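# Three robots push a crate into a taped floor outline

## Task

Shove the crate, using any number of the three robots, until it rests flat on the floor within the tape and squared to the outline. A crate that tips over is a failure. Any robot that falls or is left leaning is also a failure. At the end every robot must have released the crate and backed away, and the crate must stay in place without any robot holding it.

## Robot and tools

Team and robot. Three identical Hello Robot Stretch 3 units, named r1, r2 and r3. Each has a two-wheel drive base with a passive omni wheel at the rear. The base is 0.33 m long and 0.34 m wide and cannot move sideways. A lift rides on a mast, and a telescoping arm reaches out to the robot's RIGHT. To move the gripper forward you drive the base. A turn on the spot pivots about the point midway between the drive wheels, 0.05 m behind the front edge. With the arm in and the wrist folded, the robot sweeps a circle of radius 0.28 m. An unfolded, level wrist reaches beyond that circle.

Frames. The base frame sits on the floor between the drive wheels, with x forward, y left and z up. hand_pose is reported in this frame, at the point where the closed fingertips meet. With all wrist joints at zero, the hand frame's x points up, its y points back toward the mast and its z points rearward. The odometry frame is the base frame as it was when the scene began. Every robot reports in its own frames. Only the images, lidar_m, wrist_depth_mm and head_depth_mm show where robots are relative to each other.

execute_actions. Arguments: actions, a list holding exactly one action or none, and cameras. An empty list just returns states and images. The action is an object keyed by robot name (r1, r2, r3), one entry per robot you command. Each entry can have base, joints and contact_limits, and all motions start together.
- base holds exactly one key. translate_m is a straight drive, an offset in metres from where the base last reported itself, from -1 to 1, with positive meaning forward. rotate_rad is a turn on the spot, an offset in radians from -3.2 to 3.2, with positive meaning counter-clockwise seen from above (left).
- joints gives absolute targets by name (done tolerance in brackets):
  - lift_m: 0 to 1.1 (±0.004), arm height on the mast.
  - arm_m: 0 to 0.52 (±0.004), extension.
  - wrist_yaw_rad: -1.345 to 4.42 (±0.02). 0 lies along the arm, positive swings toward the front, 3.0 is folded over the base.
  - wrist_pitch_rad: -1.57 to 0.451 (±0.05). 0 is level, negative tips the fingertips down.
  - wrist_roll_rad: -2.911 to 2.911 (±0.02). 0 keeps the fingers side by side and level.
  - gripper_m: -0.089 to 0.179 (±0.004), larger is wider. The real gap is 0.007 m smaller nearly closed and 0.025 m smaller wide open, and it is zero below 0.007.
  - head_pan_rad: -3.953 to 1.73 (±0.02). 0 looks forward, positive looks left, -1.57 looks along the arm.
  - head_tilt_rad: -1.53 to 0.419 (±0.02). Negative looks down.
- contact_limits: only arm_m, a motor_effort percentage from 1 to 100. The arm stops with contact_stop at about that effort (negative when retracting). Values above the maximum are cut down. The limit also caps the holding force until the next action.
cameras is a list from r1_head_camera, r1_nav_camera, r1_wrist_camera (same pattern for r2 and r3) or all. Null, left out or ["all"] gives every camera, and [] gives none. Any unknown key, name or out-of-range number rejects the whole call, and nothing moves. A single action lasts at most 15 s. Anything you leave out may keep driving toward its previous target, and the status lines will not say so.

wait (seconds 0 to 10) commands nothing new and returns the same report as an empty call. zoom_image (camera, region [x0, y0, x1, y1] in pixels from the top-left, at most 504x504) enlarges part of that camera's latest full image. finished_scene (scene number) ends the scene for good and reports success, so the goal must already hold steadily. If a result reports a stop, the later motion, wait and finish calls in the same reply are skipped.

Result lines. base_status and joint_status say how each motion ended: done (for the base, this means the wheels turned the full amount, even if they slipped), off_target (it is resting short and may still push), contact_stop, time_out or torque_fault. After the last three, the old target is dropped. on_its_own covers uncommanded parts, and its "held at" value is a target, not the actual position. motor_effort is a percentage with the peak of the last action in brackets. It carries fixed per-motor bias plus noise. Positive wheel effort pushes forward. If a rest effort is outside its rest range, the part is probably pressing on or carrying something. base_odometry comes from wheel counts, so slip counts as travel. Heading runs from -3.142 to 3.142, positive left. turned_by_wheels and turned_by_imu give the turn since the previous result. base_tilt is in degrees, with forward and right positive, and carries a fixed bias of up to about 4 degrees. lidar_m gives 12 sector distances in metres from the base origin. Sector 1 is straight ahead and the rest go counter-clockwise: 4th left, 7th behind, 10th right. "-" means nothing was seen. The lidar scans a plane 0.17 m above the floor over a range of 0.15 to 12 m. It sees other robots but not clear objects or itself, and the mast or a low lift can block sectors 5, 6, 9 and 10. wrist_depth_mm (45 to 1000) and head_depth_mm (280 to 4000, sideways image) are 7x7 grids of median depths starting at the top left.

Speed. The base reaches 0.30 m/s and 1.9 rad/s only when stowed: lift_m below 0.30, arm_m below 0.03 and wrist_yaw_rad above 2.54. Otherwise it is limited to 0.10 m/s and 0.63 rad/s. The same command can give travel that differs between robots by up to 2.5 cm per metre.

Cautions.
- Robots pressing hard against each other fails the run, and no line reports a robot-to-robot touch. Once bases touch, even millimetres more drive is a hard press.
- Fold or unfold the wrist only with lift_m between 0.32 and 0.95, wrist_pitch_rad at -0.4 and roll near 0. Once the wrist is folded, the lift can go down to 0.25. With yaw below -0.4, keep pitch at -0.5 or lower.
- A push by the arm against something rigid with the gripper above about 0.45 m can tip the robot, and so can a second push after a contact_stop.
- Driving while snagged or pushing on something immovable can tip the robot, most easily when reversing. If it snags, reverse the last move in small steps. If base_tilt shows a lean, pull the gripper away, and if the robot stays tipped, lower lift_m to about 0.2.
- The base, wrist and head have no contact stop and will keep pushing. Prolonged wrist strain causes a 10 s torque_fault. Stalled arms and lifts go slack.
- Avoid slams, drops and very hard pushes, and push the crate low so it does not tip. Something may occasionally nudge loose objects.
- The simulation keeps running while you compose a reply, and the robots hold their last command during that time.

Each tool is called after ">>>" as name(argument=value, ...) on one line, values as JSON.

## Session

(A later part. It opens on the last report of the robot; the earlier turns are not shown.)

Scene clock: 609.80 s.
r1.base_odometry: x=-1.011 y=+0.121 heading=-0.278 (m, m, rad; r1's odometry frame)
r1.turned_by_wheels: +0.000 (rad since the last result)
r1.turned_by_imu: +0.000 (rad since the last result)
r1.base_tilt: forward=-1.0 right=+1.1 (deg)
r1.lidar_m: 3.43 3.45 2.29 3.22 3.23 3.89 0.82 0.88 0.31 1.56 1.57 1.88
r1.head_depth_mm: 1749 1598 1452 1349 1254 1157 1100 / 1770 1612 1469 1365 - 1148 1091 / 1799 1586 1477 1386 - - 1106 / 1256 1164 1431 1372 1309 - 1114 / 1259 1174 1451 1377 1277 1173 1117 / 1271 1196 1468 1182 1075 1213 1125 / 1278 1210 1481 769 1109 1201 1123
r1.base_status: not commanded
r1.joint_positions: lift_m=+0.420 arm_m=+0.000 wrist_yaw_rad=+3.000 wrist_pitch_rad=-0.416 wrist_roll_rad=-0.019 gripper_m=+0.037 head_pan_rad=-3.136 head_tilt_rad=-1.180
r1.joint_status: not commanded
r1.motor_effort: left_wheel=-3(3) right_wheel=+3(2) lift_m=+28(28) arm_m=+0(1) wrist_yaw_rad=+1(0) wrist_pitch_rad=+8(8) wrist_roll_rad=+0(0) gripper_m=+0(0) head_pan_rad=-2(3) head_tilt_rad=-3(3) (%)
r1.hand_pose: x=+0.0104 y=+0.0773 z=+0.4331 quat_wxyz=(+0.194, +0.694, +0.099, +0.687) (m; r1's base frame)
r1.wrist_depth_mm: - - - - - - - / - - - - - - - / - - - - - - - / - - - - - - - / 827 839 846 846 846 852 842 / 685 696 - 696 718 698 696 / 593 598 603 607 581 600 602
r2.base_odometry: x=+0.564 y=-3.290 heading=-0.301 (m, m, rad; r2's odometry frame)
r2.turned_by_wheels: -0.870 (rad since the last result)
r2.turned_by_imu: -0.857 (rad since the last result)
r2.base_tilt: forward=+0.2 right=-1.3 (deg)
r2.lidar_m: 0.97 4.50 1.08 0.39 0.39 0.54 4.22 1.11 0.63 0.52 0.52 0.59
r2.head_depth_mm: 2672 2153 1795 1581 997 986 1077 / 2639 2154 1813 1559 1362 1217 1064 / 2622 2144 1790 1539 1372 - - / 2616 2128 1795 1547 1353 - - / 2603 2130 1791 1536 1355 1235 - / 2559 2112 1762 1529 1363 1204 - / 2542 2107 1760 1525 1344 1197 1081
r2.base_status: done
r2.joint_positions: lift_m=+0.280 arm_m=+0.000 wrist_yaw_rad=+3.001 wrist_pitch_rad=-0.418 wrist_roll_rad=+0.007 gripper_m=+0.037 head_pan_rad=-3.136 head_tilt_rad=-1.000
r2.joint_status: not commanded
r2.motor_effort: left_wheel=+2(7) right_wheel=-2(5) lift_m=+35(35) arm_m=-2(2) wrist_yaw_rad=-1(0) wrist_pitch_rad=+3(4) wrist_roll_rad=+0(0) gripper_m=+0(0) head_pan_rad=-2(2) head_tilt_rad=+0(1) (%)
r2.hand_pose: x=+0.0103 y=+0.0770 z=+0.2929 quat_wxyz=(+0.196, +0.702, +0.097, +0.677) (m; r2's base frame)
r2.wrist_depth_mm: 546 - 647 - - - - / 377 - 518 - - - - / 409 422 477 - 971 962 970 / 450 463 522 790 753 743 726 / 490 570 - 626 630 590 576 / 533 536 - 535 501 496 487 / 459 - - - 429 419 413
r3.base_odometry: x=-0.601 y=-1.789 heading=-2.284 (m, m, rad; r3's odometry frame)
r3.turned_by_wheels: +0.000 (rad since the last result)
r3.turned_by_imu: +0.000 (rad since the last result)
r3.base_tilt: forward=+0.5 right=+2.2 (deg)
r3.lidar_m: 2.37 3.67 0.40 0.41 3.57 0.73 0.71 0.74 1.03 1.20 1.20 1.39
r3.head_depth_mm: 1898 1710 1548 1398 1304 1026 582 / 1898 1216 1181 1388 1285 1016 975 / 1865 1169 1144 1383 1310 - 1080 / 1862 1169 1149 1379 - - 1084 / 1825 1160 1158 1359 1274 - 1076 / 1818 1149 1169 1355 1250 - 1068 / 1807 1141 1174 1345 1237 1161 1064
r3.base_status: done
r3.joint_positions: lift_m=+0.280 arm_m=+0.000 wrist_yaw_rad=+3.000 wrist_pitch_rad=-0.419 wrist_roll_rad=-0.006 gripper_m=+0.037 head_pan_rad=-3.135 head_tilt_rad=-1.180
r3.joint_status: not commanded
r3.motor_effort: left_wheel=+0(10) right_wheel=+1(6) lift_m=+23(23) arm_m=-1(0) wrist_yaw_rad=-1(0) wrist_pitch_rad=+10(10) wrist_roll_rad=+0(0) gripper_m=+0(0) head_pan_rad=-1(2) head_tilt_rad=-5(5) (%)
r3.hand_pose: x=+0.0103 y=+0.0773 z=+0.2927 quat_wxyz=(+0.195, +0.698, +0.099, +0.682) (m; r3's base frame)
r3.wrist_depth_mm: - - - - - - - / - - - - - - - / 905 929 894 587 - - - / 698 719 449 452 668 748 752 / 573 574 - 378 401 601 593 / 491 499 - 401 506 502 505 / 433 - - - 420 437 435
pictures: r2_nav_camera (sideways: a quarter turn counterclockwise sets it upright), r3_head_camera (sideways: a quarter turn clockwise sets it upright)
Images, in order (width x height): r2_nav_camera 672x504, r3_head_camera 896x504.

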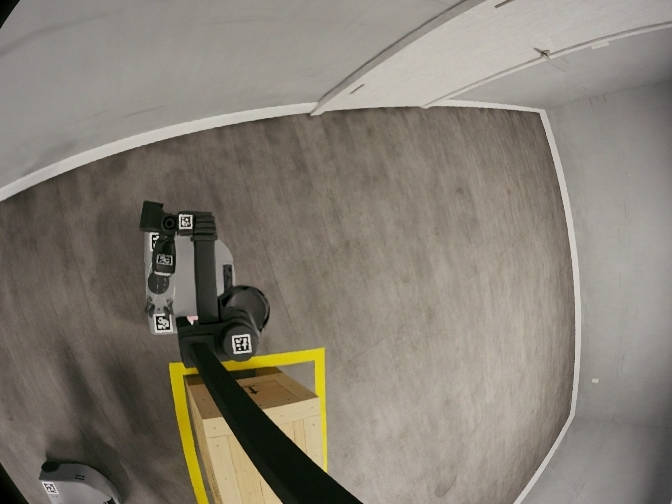

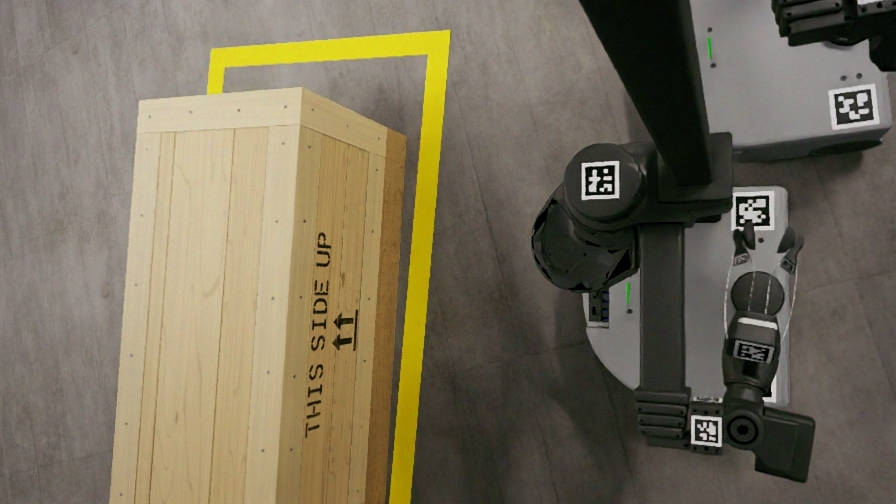

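>>> execute_actions(actions=[{"r2":{"base":{"translate_m":-0.32}},"r3":{"base":{"rotate_rad":0.8}}}], cameras=[])

>>> execute_actions(actions=[{"r2":{"base":{"rotate_rad":-1.5},"joints":{"head_tilt_rad":-1.19}},"r3":{"base":{"translate_m":-0.5}},"r1":{"base":{"rotate_rad":0.4},"joints":{"lift_m":0.28}}}], cameras=[])

>>> execute_actions(actions=[{"r3":{"base":{"rotate_rad":-0.85}},"r1":{"base":{"translate_m":-0.4}}}], cameras=["r1_head_camera","r2_head_camera","r3_head_camera"])

Scene clock: 617.30 s.
r1.base_odometry: x=-1.011 y=+0.121 heading=-0.278 (m, m, rad; r1's odometry frame)
r1.turned_by_wheels: +0.000 (rad since the last result)
r1.turned_by_imu: +0.001 (rad since the last result)
r1.base_tilt: forward=-1.0 right=+1.2 (deg)
r1.lidar_m: 3.42 3.42 2.29 3.22 3.24 3.90 0.83 0.88 0.39 1.56 1.57 1.89
r1.head_depth_mm: 1760 1588 1457 1350 1277 1156 1086 / 1765 1601 1452 1373 - 1150 1101 / 1776 1595 1482 1376 - - 1104 / 1260 1167 1436 1374 1307 - 1109 / 1261 1175 1446 1380 1315 1167 1120 / 1271 1196 1474 1384 1127 1211 1124 / 1281 1215 1471 921 1113 1183 1128
r1.base_status: not commanded
r1.joint_positions: lift_m=+0.420 arm_m=+0.000 wrist_yaw_rad=+3.000 wrist_pitch_rad=-0.416 wrist_roll_rad=-0.019 gripper_m=+0.037 head_pan_rad=-3.136 head_tilt_rad=-1.180
r1.joint_status: not commanded
r1.motor_effort: left_wheel=-4(3) right_wheel=+2(2) lift_m=+28(28) arm_m=+0(0) wrist_yaw_rad=+0(0) wrist_pitch_rad=+8(7) wrist_roll_rad=+0(0) gripper_m=+0(0) head_pan_rad=-3(3) head_tilt_rad=-3(3) (%)
r1.hand_pose: x=+0.0104 y=+0.0773 z=+0.4331 quat_wxyz=(+0.194, +0.694, +0.099, +0.687) (m; r1's base frame)
r1.wrist_depth_mm: - - - - - - - / - - - - - - - / - - - - - - - / - - - - - - - / 825 834 859 844 835 849 844 / 695 703 - 689 714 708 700 / 592 595 598 604 585 614 614
r2.base_odometry: x=+0.259 y=-3.195 heading=-0.301 (m, m, rad; r2's odometry frame)
r2.turned_by_wheels: +0.000 (rad since the last result)
r2.turned_by_imu: +0.001 (rad since the last result)
r2.base_tilt: forward=+0.2 right=-1.3 (deg)
r2.lidar_m: 1.15 1.29 0.39 0.38 0.40 4.64 3.91 1.33 0.74 0.62 0.62 0.70
r2.head_depth_mm: 2692 2165 1811 1565 1377 1249 1033 / 2640 2170 1804 1568 1377 1247 1069 / 2688 2154 1796 1550 1359 - - / 2628 2130 1800 1552 1347 - - / 2603 2097 1778 1536 1347 1247 - / 2586 2096 1770 1524 1350 1203 - / 2602 2080 1772 1521 1338 1205 1094
r2.base_status: done
r2.joint_positions: lift_m=+0.280 arm_m=+0.000 wrist_yaw_rad=+3.001 wrist_pitch_rad=-0.418 wrist_roll_rad=+0.007 gripper_m=+0.037 head_pan_rad=-3.136 head_tilt_rad=-1.000
r2.joint_status: not commanded
r2.motor_effort: left_wheel=+1(5) right_wheel=-2(7) lift_m=+35(35) arm_m=-2(2) wrist_yaw_rad=-1(0) wrist_pitch_rad=+3(4) wrist_roll_rad=+0(0) gripper_m=+1(0) head_pan_rad=-2(2) head_tilt_rad=+0(0) (%)
r2.hand_pose: x=+0.0103 y=+0.0770 z=+0.2929 quat_wxyz=(+0.196, +0.702, +0.097, +0.677) (m; r2's base frame)
r2.wrist_depth_mm: - - 391 399 413 - - / - - 406 427 446 - 920 / - - 449 469 487 956 903 / 878 830 496 522 555 739 721 / 664 654 - 624 589 585 583 / 535 532 - 532 499 499 480 / 464 - - - 426 420 412
r3.base_odometry: x=-0.601 y=-1.789 heading=-1.484 (m, m, rad; r3's odometry frame)
r3.turned_by_wheels: +0.800 (rad since the last result)
r3.turned_by_imu: +0.802 (rad since the last result)
r3.base_tilt: forward=+0.5 right=+2.2 (deg)
r3.lidar_m: 3.82 0.40 3.57 3.73 0.71 0.71 0.85 1.24 1.20 1.25 1.70 3.66
r3.head_depth_mm: 1915 1194 1086 1224 1304 1177 1114 / 1855 1185 1146 1362 1288 1163 1095 / 1568 1497 1336 1390 1308 - 1094 / 1568 1598 1507 1377 - - 1085 / 1847 1640 1508 1371 1271 - 1087 / 1758 1627 1478 1358 1248 - 1074 / 1624 1613 1463 1343 1243 1158 1068
r3.base_status: done
r3.joint_positions: lift_m=+0.280 arm_m=+0.000 wrist_yaw_rad=+3.000 wrist_pitch_rad=-0.419 wrist_roll_rad=-0.006 gripper_m=+0.037 head_pan_rad=-3.135 head_tilt_rad=-1.180
r3.joint_status: not commanded
r3.motor_effort: left_wheel=-3(12) right_wheel=+3(10) lift_m=+23(23) arm_m=-1(2) wrist_yaw_rad=+0(0) wrist_pitch_rad=+10(10) wrist_roll_rad=+0(0) gripper_m=+0(0) head_pan_rad=-2(1) head_tilt_rad=-5(5) (%)
r3.hand_pose: x=+0.0103 y=+0.0773 z=+0.2927 quat_wxyz=(+0.195, +0.698, +0.099, +0.682) (m; r3's base frame)
r3.wrist_depth_mm: 525 - - - - - - / 561 - - - - - - / 592 662 976 922 - - 920 / 615 672 703 722 537 472 461 / 577 576 - 592 382 375 368 / 495 507 - 516 340 321 316 / 439 - - - 426 321 279
pictures: none
No camera images: the call's "cameras" was empty. Leave "cameras" out to get every camera's image.

Scene clock: 620.53 s.
r1.base_odometry: x=-1.011 y=+0.121 heading=+0.122 (m, m, rad; r1's odometry frame)
r1.turned_by_wheels: +0.400 (rad since the last result)
r1.turned_by_imu: +0.404 (rad since the last result)
r1.base_tilt: forward=-1.0 right=+1.2 (deg)
r1.lidar_m: 3.42 2.29 2.35 3.22 3.62 0.83 0.85 0.87 1.57 1.56 1.75 2.85
r1.head_depth_mm: 1230 1126 1439 1352 1261 1154 1086 / 1230 1153 1397 1351 - 1148 1096 / 1249 1188 1438 1355 - - 1104 / 1258 1306 1479 1373 1293 - 1117 / 1265 1443 1493 1389 1301 - 1116 / 1313 1412 1367 1390 1290 1213 1121 / 1033 1414 1352 1404 1292 1205 1126
r1.base_status: done
r1.joint_positions: lift_m=+0.280 arm_m=+0.000 wrist_yaw_rad=+3.000 wrist_pitch_rad=-0.416 wrist_roll_rad=-0.019 gripper_m=+0.037 head_pan_rad=-3.136 head_tilt_rad=-1.180
r1.joint_status: all done
r1.motor_effort: left_wheel=-2(9) right_wheel=+3(6) lift_m=+25(26) arm_m=+0(0) wrist_yaw_rad=+0(0) wrist_pitch_rad=+7(8) wrist_roll_rad=+0(0) gripper_m=+1(0) head_pan_rad=-2(2) head_tilt_rad=-3(3) (%)
r1.hand_pose: x=+0.0104 y=+0.0773 z=+0.2932 quat_wxyz=(+0.194, +0.694, +0.099, +0.687) (m; r1's base frame)
r1.wrist_depth_mm: - - - - - - - / - - - - - - - / 997 - - - - - - / 756 770 776 773 773 780 786 / 613 623 653 613 616 626 633 / 520 517 - 537 523 519 517 / 451 - - - 434 445 444
r2.base_odometry: x=+0.259 y=-3.195 heading=-1.801 (m, m, rad; r2's odometry frame)
r2.turned_by_wheels: -1.500 (rad since the last result)
r2.turned_by_imu: -1.475 (rad since the last result)
r2.base_tilt: forward=+0.2 right=-1.3 (deg)
r2.lidar_m: 0.62 0.62 0.74 1.34 0.73 0.39 0.38 4.13 4.43 3.87 1.14 0.71
r2.head_depth_mm: 1938 1728 1561 1236 1215 1181 1110 / 1951 1674 1468 1018 1295 1172 1107 / 1930 1187 1076 1001 1238 - 1095 / 1904 1188 1066 1006 - - 1094 / 1908 1619 1097 1004 1291 - 1086 / 1881 1678 1515 1378 1264 - 1082 / 1876 1693 1516 1361 1259 1170 1089
r2.base_status: done
r2.joint_positions: lift_m=+0.280 arm_m=+0.000 wrist_yaw_rad=+3.001 wrist_pitch_rad=-0.418 wrist_roll_rad=+0.007 gripper_m=+0.037 head_pan_rad=-3.136 head_tilt_rad=-1.176
r2.joint_status: all done
r2.motor_effort: left_wheel=+1(7) right_wheel=-2(6) lift_m=+35(35) arm_m=-2(2) wrist_yaw_rad=+0(2) wrist_pitch_rad=+3(3) wrist_roll_rad=+0(0) gripper_m=+0(0) head_pan_rad=-2(2) head_tilt_rad=-6(22) (%)
r2.hand_pose: x=+0.0103 y=+0.0770 z=+0.2929 quat_wxyz=(+0.196, +0.702, +0.097, +0.677) (m; r2's base frame)
r2.wrist_depth_mm: - - - - 956 675 522 / - - - - - 712 545 / - 729 - - 1000 736 562 / 531 591 827 794 772 701 582 / 544 601 - 620 617 593 558 / 517 535 - 532 494 489 480 / 424 - - - 429 422 413
r3.base_odometry: x=-0.644 y=-1.291 heading=-1.485 (m, m, rad; r3's odometry frame)
r3.turned_by_wheels: +0.000 (rad since the last result)
r3.turned_by_imu: +0.001 (rad since the last result)
r3.base_tilt: forward=+0.5 right=+2.2 (deg)
r3.lidar_m: 0.88 0.91 0.69 0.42 0.37 0.37 0.66 0.98 0.95 0.98 1.35 3.74
r3.head_depth_mm: 1897 1705 1538 983 918 1151 1111 / 1890 1647 1486 977 978 1166 1106 / 1839 1083 943 1306 1139 - 1099 / 737 910 1177 1338 - - 1080 / 1718 1654 1484 1363 1271 - 1086 / 1486 1599 1481 1358 1248 - 1075 / 1286 1469 1474 1349 1243 1160 1066
r3.base_status: done
r3.joint_positions: lift_m=+0.280 arm_m=+0.000 wrist_yaw_rad=+3.000 wrist_pitch_rad=-0.419 wrist_roll_rad=-0.006 gripper_m=+0.037 head_pan_rad=-3.135 head_tilt_rad=-1.180
r3.joint_status: not commanded
r3.motor_effort: left_wheel=-2(10) right_wheel=+3(7) lift_m=+23(23) arm_m=-1(1) wrist_yaw_rad=-1(1) wrist_pitch_rad=+10(10) wrist_roll_rad=+0(0) gripper_m=+0(0) head_pan_rad=-1(1) head_tilt_rad=-5(5) (%)
r3.hand_pose: x=+0.0103 y=+0.0773 z=+0.2927 quat_wxyz=(+0.195, +0.698, +0.099, +0.682) (m; r3's base frame)
r3.wrist_depth_mm: 294 - 424 524 - - - / 309 - 448 586 - - - / 325 361 499 631 928 - - / 341 384 550 682 719 736 742 / 362 416 - 589 604 607 606 / 383 442 - 509 526 513 509 / 379 - - - 423 440 435
pictures: none
No camera images: the call's "cameras" was empty. Leave "cameras" out to get every camera's image.

Scene clock: 623.53 s.
r1.base_odometry: x=-1.408 y=+0.072 heading=+0.122 (m, m, rad; r1's odometry frame)
r1.turned_by_wheels: +0.000 (rad since the last result)
r1.turned_by_imu: -0.002 (rad since the last result)
r1.base_tilt: forward=-1.1 right=+1.1 (deg)
r1.lidar_m: 3.81 2.60 3.31 3.30 3.70 0.47 0.49 0.46 0.56 1.48 1.66 2.70
r1.head_depth_mm: 1747 1581 1020 974 1259 1162 1092 / 1750 1117 1024 1111 - 1141 1105 / 1771 1128 1035 1300 - - 1096 / 1804 1136 1065 1351 1299 - 1110 / 1818 1139 1141 1363 1297 - 1111 / 1803 1151 1108 1174 1261 1203 1123 / 1183 1469 928 1024 1295 1208 1128
r1.base_status: done
r1.joint_positions: lift_m=+0.280 arm_m=+0.000 wrist_yaw_rad=+3.000 wrist_pitch_rad=-0.416 wrist_roll_rad=-0.019 gripper_m=+0.037 head_pan_rad=-3.136 head_tilt_rad=-1.180
r1.joint_status: not commanded
r1.motor_effort: left_wheel=-2(13) right_wheel=+2(5) lift_m=+25(26) arm_m=+0(0) wrist_yaw_rad=-1(0) wrist_pitch_rad=+8(8) wrist_roll_rad=+0(0) gripper_m=+0(0) head_pan_rad=-2(3) head_tilt_rad=-3(3) (%)
r1.hand_pose: x=+0.0104 y=+0.0773 z=+0.2932 quat_wxyz=(+0.194, +0.694, +0.099, +0.687) (m; r1's base frame)
r1.wrist_depth_mm: - - - - - - - / - - - - - - - / - - - - - - - / 767 761 763 767 772 780 791 / 606 609 645 616 623 626 615 / 508 521 - 540 530 520 527 / 457 - - - 436 442 447
r2.base_odometry: x=+0.259 y=-3.195 heading=-1.801 (m, m, rad; r2's odometry frame)
r2.turned_by_wheels: +0.000 (rad since the last result)
r2.turned_by_imu: +0.001 (rad since the last result)
r2.base_tilt: forward=+0.2 right=-1.3 (deg)
r2.lidar_m: 0.62 0.62 0.73 1.34 0.79 0.39 0.38 4.11 4.44 3.88 1.13 0.70
r2.head_depth_mm: 1953 1727 1486 1236 1264 1181 1111 / 1940 1666 1490 1021 1303 1176 1104 / 1939 1192 1078 1004 1240 - 1099 / 1926 1192 1067 1002 - - 1094 / 1904 1617 1087 1002 1281 - 1085 / 1899 1687 1517 1385 1272 - 1083 / 1882 1670 1517 1362 1264 1174 1082
r2.base_status: not commanded
r2.joint_positions: lift_m=+0.280 arm_m=+0.000 wrist_yaw_rad=+3.001 wrist_pitch_rad=-0.418 wrist_roll_rad=+0.007 gripper_m=+0.037 head_pan_rad=-3.136 head_tilt_rad=-1.176
r2.joint_status: not commanded
r2.motor_effort: left_wheel=+1(1) right_wheel=-2(2) lift_m=+35(34) arm_m=-2(3) wrist_yaw_rad=-1(1) wrist_pitch_rad=+4(4) wrist_roll_rad=+0(0) gripper_m=+0(0) head_pan_rad=-2(2) head_tilt_rad=-8(7) (%)
r2.hand_pose: x=+0.0103 y=+0.0770 z=+0.2929 quat_wxyz=(+0.196, +0.702, +0.097, +0.677) (m; r2's base frame)
r2.wrist_depth_mm: 570 - - - 980 689 519 / - - - - - 705 544 / - 722 - - 980 749 567 / 534 616 817 775 780 704 579 / 525 612 - 617 630 586 557 / 525 531 - 538 501 482 480 / 424 - - - 426 420 414
r3.base_odometry: x=-0.644 y=-1.291 heading=-2.334 (m, m, rad; r3's odometry frame)
r3.turned_by_wheels: -0.850 (rad since the last result)
r3.turned_by_imu: -0.850 (rad since the last result)
r3.base_tilt: forward=+0.5 right=+2.2 (deg)
r3.lidar_m: 1.73 4.07 3.19 0.57 0.53 0.39 0.37 0.39 0.67 0.95 0.95 1.07
r3.head_depth_mm: 1916 1707 1082 998 1281 1026 1013 / 1878 1692 1071 991 1257 1159 1104 / 1876 1677 1063 983 1253 - 1096 / 1854 1661 1055 973 - - 1082 / 1860 1636 1049 968 1238 - 1082 / 1813 1636 1438 993 1255 - 1074 / 1796 1614 1462 1217 1248 1153 1065
r3.base_status: done
r3.joint_positions: lift_m=+0.280 arm_m=+0.000 wrist_yaw_rad=+3.000 wrist_pitch_rad=-0.419 wrist_roll_rad=-0.006 gripper_m=+0.037 head_pan_rad=-3.135 head_tilt_rad=-1.180
r3.joint_status: not commanded
r3.motor_effort: left_wheel=+2(10) right_wheel=-2(7) lift_m=+23(23) arm_m=-1(1) wrist_yaw_rad=+0(1) wrist_pitch_rad=+10(10) wrist_roll_rad=+0(0) gripper_m=+0(0) head_pan_rad=-1(2) head_tilt_rad=-5(5) (%)
r3.hand_pose: x=+0.0103 y=+0.0773 z=+0.2927 quat_wxyz=(+0.195, +0.698, +0.099, +0.682) (m; r3's base frame)
r3.wrist_depth_mm: 502 - - - - - - / 513 - - - - - - / 505 674 596 590 - - - / 501 680 491 500 664 755 760 / 506 578 - 544 599 617 602 / 480 506 - 506 520 508 499 / 433 - - - 421 426 429
pictures: r1_head_camera (sideways: a quarter turn clockwise sets it upright), r2_head_camera (sideways: a quarter turn clockwise sets it upright), r3_head_camera (sideways: a quarter turn clockwise sets it upright)
Images, in order (width x height): r1_head_camera 896x504, r2_head_camera 896x504, r3_head_camera 896x504.

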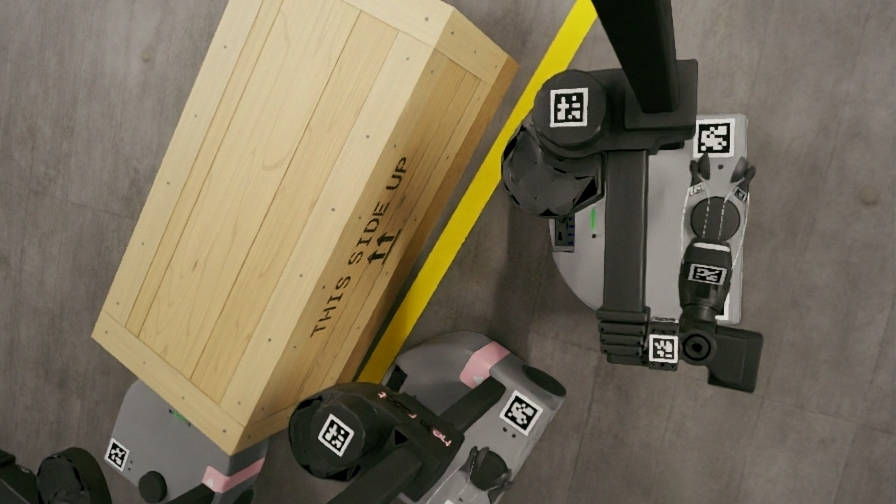

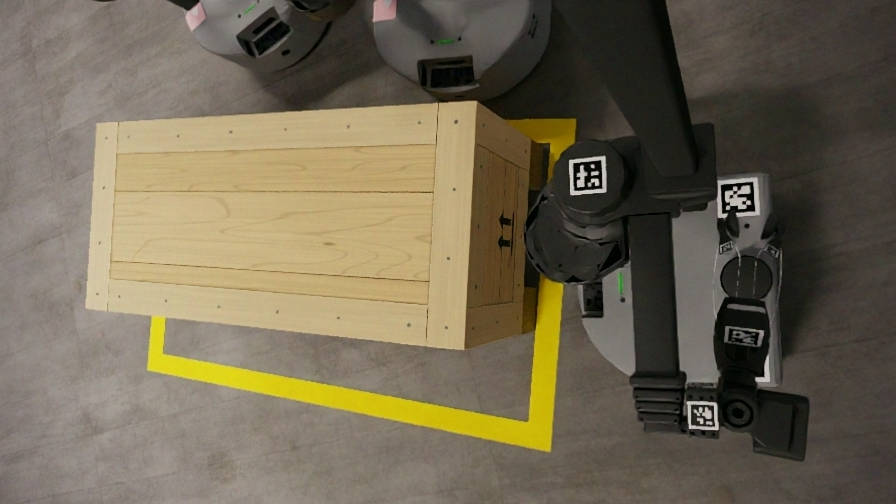

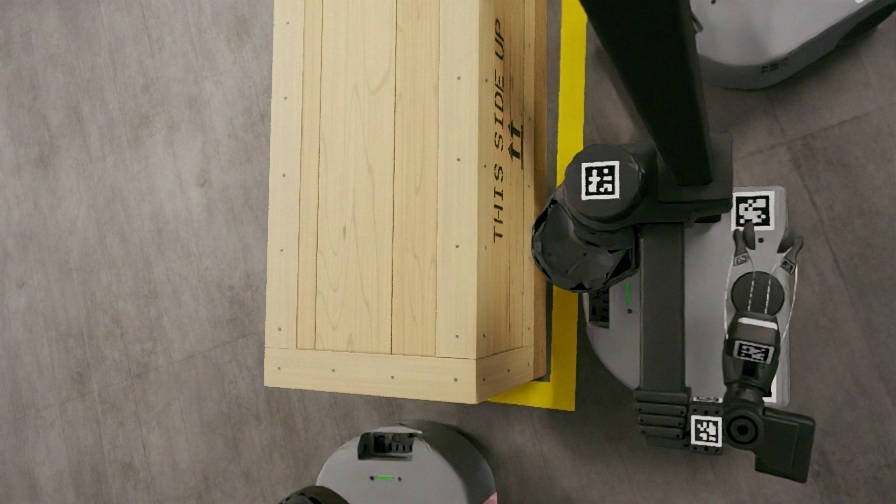

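>>> execute_actions(actions=[{"r3":{"base":{"translate_m":-0.075},"joints":{"lift_m":0.42}},"r2":{"base":{"translate_m":-0.085},"joints":{"lift_m":0.42}},"r1":{"base":{"rotate_rad":-0.38},"joints":{"lift_m":0.42}}}], cameras=[])

>>> execute_actions(actions=[{"r1":{"base":{"translate_m":-0.17}},"r3":{"base":{"rotate_rad":-0.07}}}], cameras=["r1_head_camera"])

>>> execute_actions(actions=[{"r1":{"base":{"translate_m":-0.09}},"r2":{"base":{"translate_m":-0.09}},"r3":{"base":{"translate_m":-0.11}}}], cameras=["r1_head_camera","r2_head_camera","r3_head_camera"])

Scene clock: 630.43 s.
r1.base_odometry: x=-1.408 y=+0.072 heading=-0.258 (m, m, rad; r1's odometry frame)
r1.turned_by_wheels: -0.380 (rad since the last result)
r1.turned_by_imu: -0.382 (rad since the last result)
r1.base_tilt: forward=-1.1 right=+1.1 (deg)
r1.lidar_m: 3.52 3.86 2.60 3.29 3.31 0.47 0.47 0.51 0.49 1.48 1.49 1.81
r1.head_depth_mm: 1747 1600 1459 1350 1261 1154 1096 / 1754 1601 1410 1352 - 1149 1096 / 1772 1623 1033 1111 - - 1103 / 1783 1128 1038 1268 1305 - 1114 / 1803 1141 1042 1328 1305 1169 1110 / 1816 1145 1060 1316 1275 1213 1121 / 1846 1160 1071 1212 1159 1203 1129
r1.base_status: done
r1.joint_positions: lift_m=+0.420 arm_m=+0.000 wrist_yaw_rad=+3.000 wrist_pitch_rad=-0.416 wrist_roll_rad=-0.019 gripper_m=+0.037 head_pan_rad=-3.136 head_tilt_rad=-1.180
r1.joint_status: all done
r1.motor_effort: left_wheel=+2(12) right_wheel=-2(6) lift_m=+32(32) arm_m=+0(1) wrist_yaw_rad=+0(0) wrist_pitch_rad=+8(8) wrist_roll_rad=+0(0) gripper_m=+0(0) head_pan_rad=-3(3) head_tilt_rad=-3(3) (%)
r1.hand_pose: x=+0.0104 y=+0.0773 z=+0.4329 quat_wxyz=(+0.194, +0.694, +0.099, +0.687) (m; r1's base frame)
r1.wrist_depth_mm: - - - - - - - / - - - - - - - / - - - - - - - / - - - - - - - / 825 843 870 847 851 823 840 / 696 698 - 700 720 697 697 / 598 600 593 609 581 604 603
r2.base_odometry: x=+0.278 y=-3.112 heading=-1.801 (m, m, rad; r2's odometry frame)
r2.turned_by_wheels: +0.000 (rad since the last result)
r2.turned_by_imu: +0.001 (rad since the last result)
r2.base_tilt: forward=+0.2 right=-1.3 (deg)
r2.lidar_m: 0.70 0.70 0.83 1.52 0.39 0.30 0.30 0.32 4.45 3.90 1.30 0.80
r2.head_depth_mm: 1953 1741 1497 1237 1160 1179 1113 / 1940 1674 1127 1008 1192 1172 1107 / 1921 1190 1077 974 - - 1098 / 1911 1187 1067 977 - - 1090 / 1899 1638 1101 982 1141 - 1087 / 1880 1681 1512 1381 1275 - 1082 / 1860 1662 1497 1385 1266 1168 1078
r2.base_status: done
r2.joint_positions: lift_m=+0.420 arm_m=+0.000 wrist_yaw_rad=+3.001 wrist_pitch_rad=-0.418 wrist_roll_rad=+0.007 gripper_m=+0.037 head_pan_rad=-3.136 head_tilt_rad=-1.176
r2.joint_status: all done
r2.motor_effort: left_wheel=+1(6) right_wheel=-2(8) lift_m=+44(47) arm_m=-2(3) wrist_yaw_rad=-2(1) wrist_pitch_rad=+4(4) wrist_roll_rad=+0(0) gripper_m=+0(0) head_pan_rad=-2(2) head_tilt_rad=-7(7) (%)
r2.hand_pose: x=+0.0103 y=+0.0770 z=+0.4326 quat_wxyz=(+0.196, +0.702, +0.097, +0.677) (m; r2's base frame)
r2.wrist_depth_mm: - - - - - 778 591 / - - - - - 816 615 / - - - - - 835 634 / - - - - - 888 667 / 356 623 - 848 847 805 682 / 350 553 - 681 666 668 626 / 344 487 - 589 579 565 566
r3.base_odometry: x=-0.592 y=-1.236 heading=-2.334 (m, m, rad; r3's odometry frame)
r3.turned_by_wheels: +0.000 (rad since the last result)
r3.turned_by_imu: +0.001 (rad since the last result)
r3.base_tilt: forward=+0.5 right=+2.2 (deg)
r3.lidar_m: 1.77 4.16 0.58 0.59 0.43 0.31 0.30 0.31 1.17 0.97 0.97 1.09
r3.head_depth_mm: 1920 1699 1082 984 1098 1082 1022 / 1891 1696 1068 982 1092 1158 1111 / 1873 1676 1060 974 - - 1092 / 1848 1661 1051 968 - - 1081 / 1838 1644 1048 957 1068 - 1077 / 1813 1634 1452 977 1243 - 1080 / 1803 1624 1240 1182 1239 - 1055
r3.base_status: done
r3.joint_positions: lift_m=+0.420 arm_m=+0.000 wrist_yaw_rad=+3.000 wrist_pitch_rad=-0.419 wrist_roll_rad=-0.006 gripper_m=+0.037 head_pan_rad=-3.135 head_tilt_rad=-1.180
r3.joint_status: all done
r3.motor_effort: left_wheel=+1(11) right_wheel=-1(9) lift_m=+29(29) arm_m=-1(1) wrist_yaw_rad=-1(1) wrist_pitch_rad=+10(10) wrist_roll_rad=+0(0) gripper_m=-1(1) head_pan_rad=-1(1) head_tilt_rad=-5(5) (%)
r3.hand_pose: x=+0.0103 y=+0.0773 z=+0.4324 quat_wxyz=(+0.195, +0.698, +0.099, +0.682) (m; r3's base frame)
r3.wrist_depth_mm: - - - - - - - / 564 - - - - - - / 425 545 - - - - - / 409 541 755 687 - - - / 402 578 - 609 775 779 797 / 407 617 - 635 691 686 681 / 404 536 554 576 570 574 577
pictures: none
No camera images: the call's "cameras" was empty. Leave "cameras" out to get every camera's image.

Scene clock: 633.27 s.
r1.base_odometry: x=-1.573 y=+0.116 heading=-0.258 (m, m, rad; r1's odometry frame)
r1.turned_by_wheels: +0.000 (rad since the last result)
r1.turned_by_imu: -0.001 (rad since the last result)
r1.base_tilt: forward=-1.0 right=+1.2 (deg)
r1.lidar_m: 3.59 4.02 2.69 3.27 3.29 0.30 0.30 0.33 0.41 0.41 1.52 1.84
r1.head_depth_mm: 1739 1592 1459 1345 1265 1154 1090 / 1758 1613 1047 979 - 1150 1098 / 1776 1618 1033 959 - - 1106 / 1801 1635 1032 964 1226 - 1119 / 1823 1627 1038 979 1284 1170 1113 / 1818 1634 1050 986 1289 1215 1119 / 1869 1652 1065 1010 1133 1171 1131
r1.base_status: done
r1.joint_positions: lift_m=+0.420 arm_m=+0.000 wrist_yaw_rad=+3.000 wrist_pitch_rad=-0.416 wrist_roll_rad=-0.019 gripper_m=+0.037 head_pan_rad=-3.136 head_tilt_rad=-1.180
r1.joint_status: not commanded
r1.motor_effort: left_wheel=+3(4) right_wheel=-2(5) lift_m=+32(32) arm_m=+0(0) wrist_yaw_rad=+0(1) wrist_pitch_rad=+8(8) wrist_roll_rad=+0(0) gripper_m=+0(0) head_pan_rad=-2(2) head_tilt_rad=-3(3) (%)
r1.hand_pose: x=+0.0104 y=+0.0773 z=+0.4329 quat_wxyz=(+0.194, +0.694, +0.099, +0.687) (m; r1's base frame)
r1.wrist_depth_mm: - - - - - - - / - - - - - - - / - - - - - - - / - - - - - - - / 831 833 869 861 852 847 844 / 691 697 - 693 712 700 704 / 600 605 601 600 581 604 604
r2.base_odometry: x=+0.278 y=-3.112 heading=-1.801 (m, m, rad; r2's odometry frame)
r2.turned_by_wheels: +0.000 (rad since the last result)
r2.turned_by_imu: +0.001 (rad since the last result)
r2.base_tilt: forward=+0.2 right=-1.3 (deg)
r2.lidar_m: 0.70 0.70 0.83 1.52 0.39 0.30 0.30 0.32 4.44 3.92 1.29 0.80
r2.head_depth_mm: 1857 1473 1426 1235 1159 1179 1110 / 1942 1447 1129 1002 1201 1170 1106 / 1909 1191 1075 980 - - 1096 / 1877 1187 1072 976 - - 1096 / 1912 1634 1091 979 1138 - 1096 / 1867 1690 1505 1385 1282 - 1085 / 1878 1672 1517 1372 1260 1161 1073
r2.base_status: not commanded
r2.joint_positions: lift_m=+0.420 arm_m=+0.000 wrist_yaw_rad=+3.001 wrist_pitch_rad=-0.418 wrist_roll_rad=+0.007 gripper_m=+0.037 head_pan_rad=-3.136 head_tilt_rad=-1.176
r2.joint_status: not commanded
r2.motor_effort: left_wheel=+1(1) right_wheel=-2(1) lift_m=+44(44) arm_m=-2(3) wrist_yaw_rad=-1(1) wrist_pitch_rad=+3(4) wrist_roll_rad=+0(0) gripper_m=+0(0) head_pan_rad=-2(2) head_tilt_rad=-7(7) (%)
r2.hand_pose: x=+0.0103 y=+0.0770 z=+0.4326 quat_wxyz=(+0.196, +0.702, +0.097, +0.677) (m; r2's base frame)
r2.wrist_depth_mm: - - - - - 766 603 / - - - - - 802 614 / - - - - - 831 642 / - - - - - 876 657 / 358 625 - 858 852 789 667 / 347 564 - 695 668 655 629 / 344 486 - 586 579 566 553
r3.base_odometry: x=-0.592 y=-1.236 heading=-2.404 (m, m, rad; r3's odometry frame)
r3.turned_by_wheels: -0.070 (rad since the last result)
r3.turned_by_imu: -0.069 (rad since the last result)
r3.base_tilt: forward=+0.5 right=+2.2 (deg)
r3.lidar_m: 1.61 4.17 3.22 0.54 0.46 0.32 0.30 0.30 0.55 0.98 0.97 1.06
r3.head_depth_mm: 1892 1706 1075 987 1125 1041 1103 / 1891 1691 1071 977 1194 1157 1106 / 1882 1680 1063 973 - - 1096 / 1851 1662 1050 972 - - 1083 / 1828 1634 1048 955 1043 - 1080 / 1806 1627 1448 961 1219 - 1080 / 1797 1603 1454 1183 1222 - 1058
r3.base_status: done
r3.joint_positions: lift_m=+0.420 arm_m=+0.000 wrist_yaw_rad=+3.000 wrist_pitch_rad=-0.419 wrist_roll_rad=-0.006 gripper_m=+0.037 head_pan_rad=-3.135 head_tilt_rad=-1.180
r3.joint_status: not commanded
r3.motor_effort: left_wheel=+2(7) right_wheel=-2(5) lift_m=+29(29) arm_m=-1(1) wrist_yaw_rad=+0(0) wrist_pitch_rad=+10(10) wrist_roll_rad=+0(0) gripper_m=+0(1) head_pan_rad=-1(1) head_tilt_rad=-5(5) (%)
r3.hand_pose: x=+0.0103 y=+0.0773 z=+0.4324 quat_wxyz=(+0.195, +0.698, +0.099, +0.682) (m; r3's base frame)
r3.wrist_depth_mm: - - 587 - - - - / 543 - - - - - - / 448 612 - - - - - / 445 614 689 - - - - / 435 597 - 755 821 795 789 / 426 613 - 647 676 686 676 / 423 565 551 563 571 573 574
pictures: r1_head_camera (sideways: a quarter turn clockwise sets it upright)
Images, in order (width x height): r1_head_camera 896x504.

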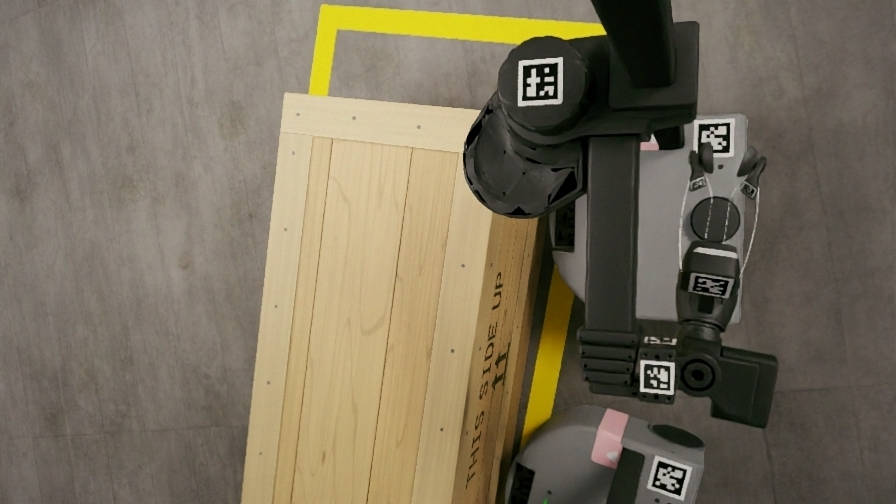

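Scene clock: 636.40 s.
r1.base_odometry: x=-1.659 y=+0.139 heading=-0.259 (m, m, rad; r1's odometry frame)
r1.turned_by_wheels: -0.001 (rad since the last result)
r1.turned_by_imu: -0.052 (rad since the last result)
r1.base_tilt: forward=-1.0 right=+1.1 (deg)
r1.lidar_m: 3.24 4.05 2.72 3.25 3.24 0.28 0.28 0.30 0.43 0.39 1.53 1.80
r1.head_depth_mm: 1749 1584 1458 1339 1258 1153 1090 / 1759 1583 1438 985 - 1149 1102 / 1787 1627 1028 963 - - 1099 / 1810 1628 1038 956 1115 - 1121 / 1802 1624 1043 967 1228 1168 1112 / 1825 1641 1055 982 1243 1197 1121 / 1842 1647 1058 989 1129 1071 1122
r1.base_status: translate_m off_target (by the wheels' count: -0.0897 of -0.0900)
r1.joint_positions: lift_m=+0.420 arm_m=+0.000 wrist_yaw_rad=+3.000 wrist_pitch_rad=-0.416 wrist_roll_rad=-0.019 gripper_m=+0.037 head_pan_rad=-3.136 head_tilt_rad=-1.180
r1.joint_status: not commanded
r1.on_its_own: left_wheel is at rest, and its effort (-69) is outside its rest range (-18 to +18); right_wheel is at rest, and its effort (-25) is outside its rest range (-18 to +18)
r1.motor_effort: left_wheel=-69(100) right_wheel=-25(59) lift_m=+30(32) arm_m=-1(1) wrist_yaw_rad=+1(0) wrist_pitch_rad=+8(8) wrist_roll_rad=+1(0) gripper_m=+1(0) head_pan_rad=-2(2) head_tilt_rad=-3(3) (%)
r1.hand_pose: x=+0.0104 y=+0.0773 z=+0.4330 quat_wxyz=(+0.194, +0.694, +0.099, +0.687) (m; r1's base frame)
r1.wrist_depth_mm: - - - - - - - / - - - - - - - / - - - - - - - / - - - - - - - / 826 848 870 829 840 865 841 / 703 695 - 699 705 703 703 / 598 589 606 601 591 603 603
r2.base_odometry: x=+0.299 y=-3.025 heading=-1.801 (m, m, rad; r2's odometry frame)
r2.turned_by_wheels: -0.001 (rad since the last result)
r2.turned_by_imu: +0.116 (rad since the last result)
r2.base_tilt: forward=+0.3 right=-1.3 (deg)
r2.lidar_m: 0.74 0.75 0.95 2.06 0.33 0.28 0.27 0.31 4.26 3.92 1.15 0.80
r2.head_depth_mm: 1941 1716 1377 1235 1157 1179 1115 / 1930 1190 1076 992 997 1160 1101 / 1922 1182 1075 975 - - 1100 / 1899 1183 1069 981 - - 1098 / 1897 1691 1504 990 1098 - 1092 / 1865 1680 1511 1382 1286 - 1086 / 1856 1662 1520 1375 1266 1175 1075
r2.base_status: translate_m off_target (by the wheels' count: -0.0896 of -0.0900)
r2.joint_positions: lift_m=+0.420 arm_m=+0.000 wrist_yaw_rad=+3.001 wrist_pitch_rad=-0.418 wrist_roll_rad=+0.007 gripper_m=+0.037 head_pan_rad=-3.136 head_tilt_rad=-1.179
r2.joint_status: not commanded
r2.on_its_own: left_wheel is at rest, and its effort (-50) is outside its rest range (-18 to +18); right_wheel is at rest, and its effort (-42) is outside its rest range (-18 to +18)
r2.motor_effort: left_wheel=-50(79) right_wheel=-42(70) lift_m=+40(44) arm_m=-2(2) wrist_yaw_rad=-1(3) wrist_pitch_rad=+4(4) wrist_roll_rad=+0(0) gripper_m=+0(0) head_pan_rad=-2(2) head_tilt_rad=-6(7) (%)
r2.hand_pose: x=+0.0103 y=+0.0770 z=+0.4327 quat_wxyz=(+0.196, +0.702, +0.097, +0.677) (m; r2's base frame)
r2.wrist_depth_mm: - - - - - 908 672 / - - - - - 947 702 / - - - - - 975 705 / 619 - - - - 962 735 / 303 586 - 827 846 784 725 / 304 422 - 678 674 660 647 / 300 413 - 583 581 554 557
r3.base_odometry: x=-0.511 y=-1.163 heading=-2.405 (m, m, rad; r3's odometry frame)
r3.turned_by_wheels: +0.000 (rad since the last result)
r3.turned_by_imu: -0.011 (rad since the last result)
r3.base_tilt: forward=+0.5 right=+2.2 (deg)
r3.lidar_m: 1.63 4.22 3.22 0.52 0.44 0.30 0.28 0.28 0.49 1.01 1.00 1.09
r3.head_depth_mm: 1925 1702 1072 980 1116 1036 1106 / 1877 1698 1074 978 1135 1150 1102 / 1871 1670 1058 971 - - 1101 / 1855 1644 1058 964 - - 1078 / 1829 1646 1047 955 967 - 1091 / 1819 1638 1433 952 998 - 1080 / 1809 1613 1434 1181 1213 - 1057
r3.base_status: translate_m off_target (by the wheels' count: -0.1096 of -0.1100)
r3.joint_positions: lift_m=+0.420 arm_m=+0.000 wrist_yaw_rad=+3.001 wrist_pitch_rad=-0.419 wrist_roll_rad=-0.006 gripper_m=+0.037 head_pan_rad=-3.136 head_tilt_rad=-1.181
r3.joint_status: not commanded
r3.on_its_own: left_wheel is at rest, and its effort (-66) is outside its rest range (-18 to +18); right_wheel is at rest, and its effort (-46) is outside its rest range (-18 to +18)
r3.motor_effort: left_wheel=-66(100) right_wheel=-46(73) lift_m=+26(29) arm_m=-1(1) wrist_yaw_rad=-1(3) wrist_pitch_rad=+10(10) wrist_roll_rad=+0(0) gripper_m=+0(0) head_pan_rad=-1(1) head_tilt_rad=-4(5) (%)
r3.hand_pose: x=+0.0102 y=+0.0773 z=+0.4325 quat_wxyz=(+0.195, +0.698, +0.099, +0.682) (m; r3's base frame)
r3.wrist_depth_mm: - - 564 - - - - / 548 - - - - - - / 442 582 - - - - - / 422 591 683 - - - - / 410 564 - 777 802 799 788 / 413 582 - 635 679 680 650 / 402 547 557 564 563 582 584
pictures: r1_head_camera (sideways: a quarter turn clockwise sets it upright), r2_head_camera (sideways: a quarter turn clockwise sets it upright), r3_head_camera (sideways: a quarter turn clockwise sets it upright)
Images, in order (width x height): r1_head_camera 896x504, r2_head_camera 896x504, r3_head_camera 896x504.

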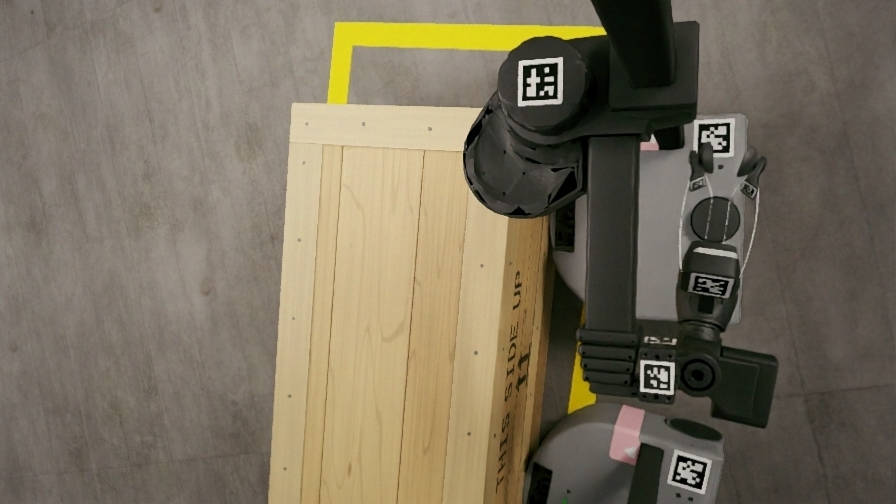

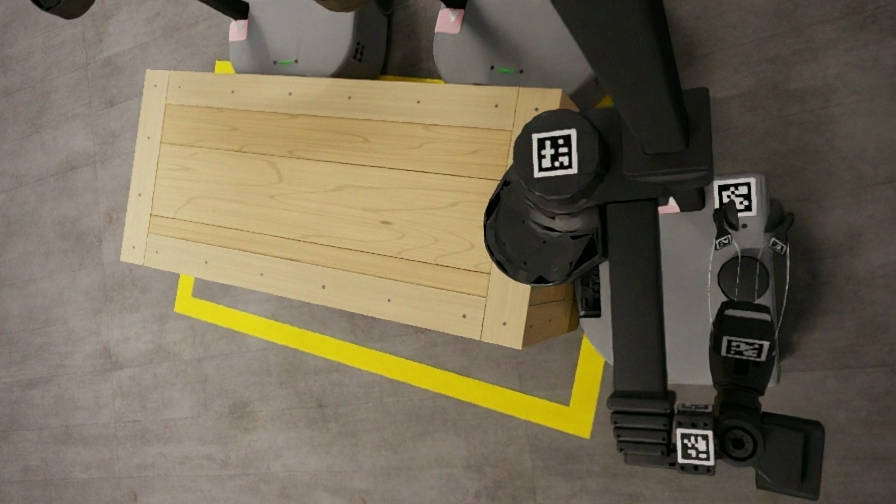

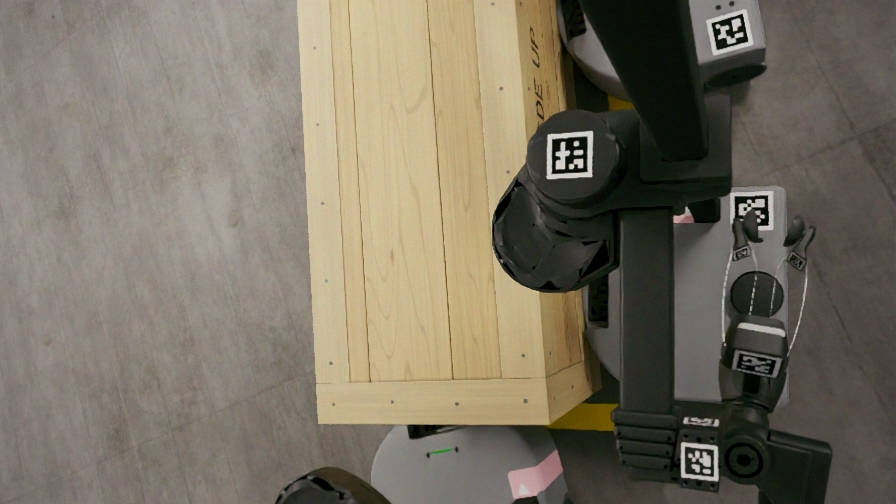

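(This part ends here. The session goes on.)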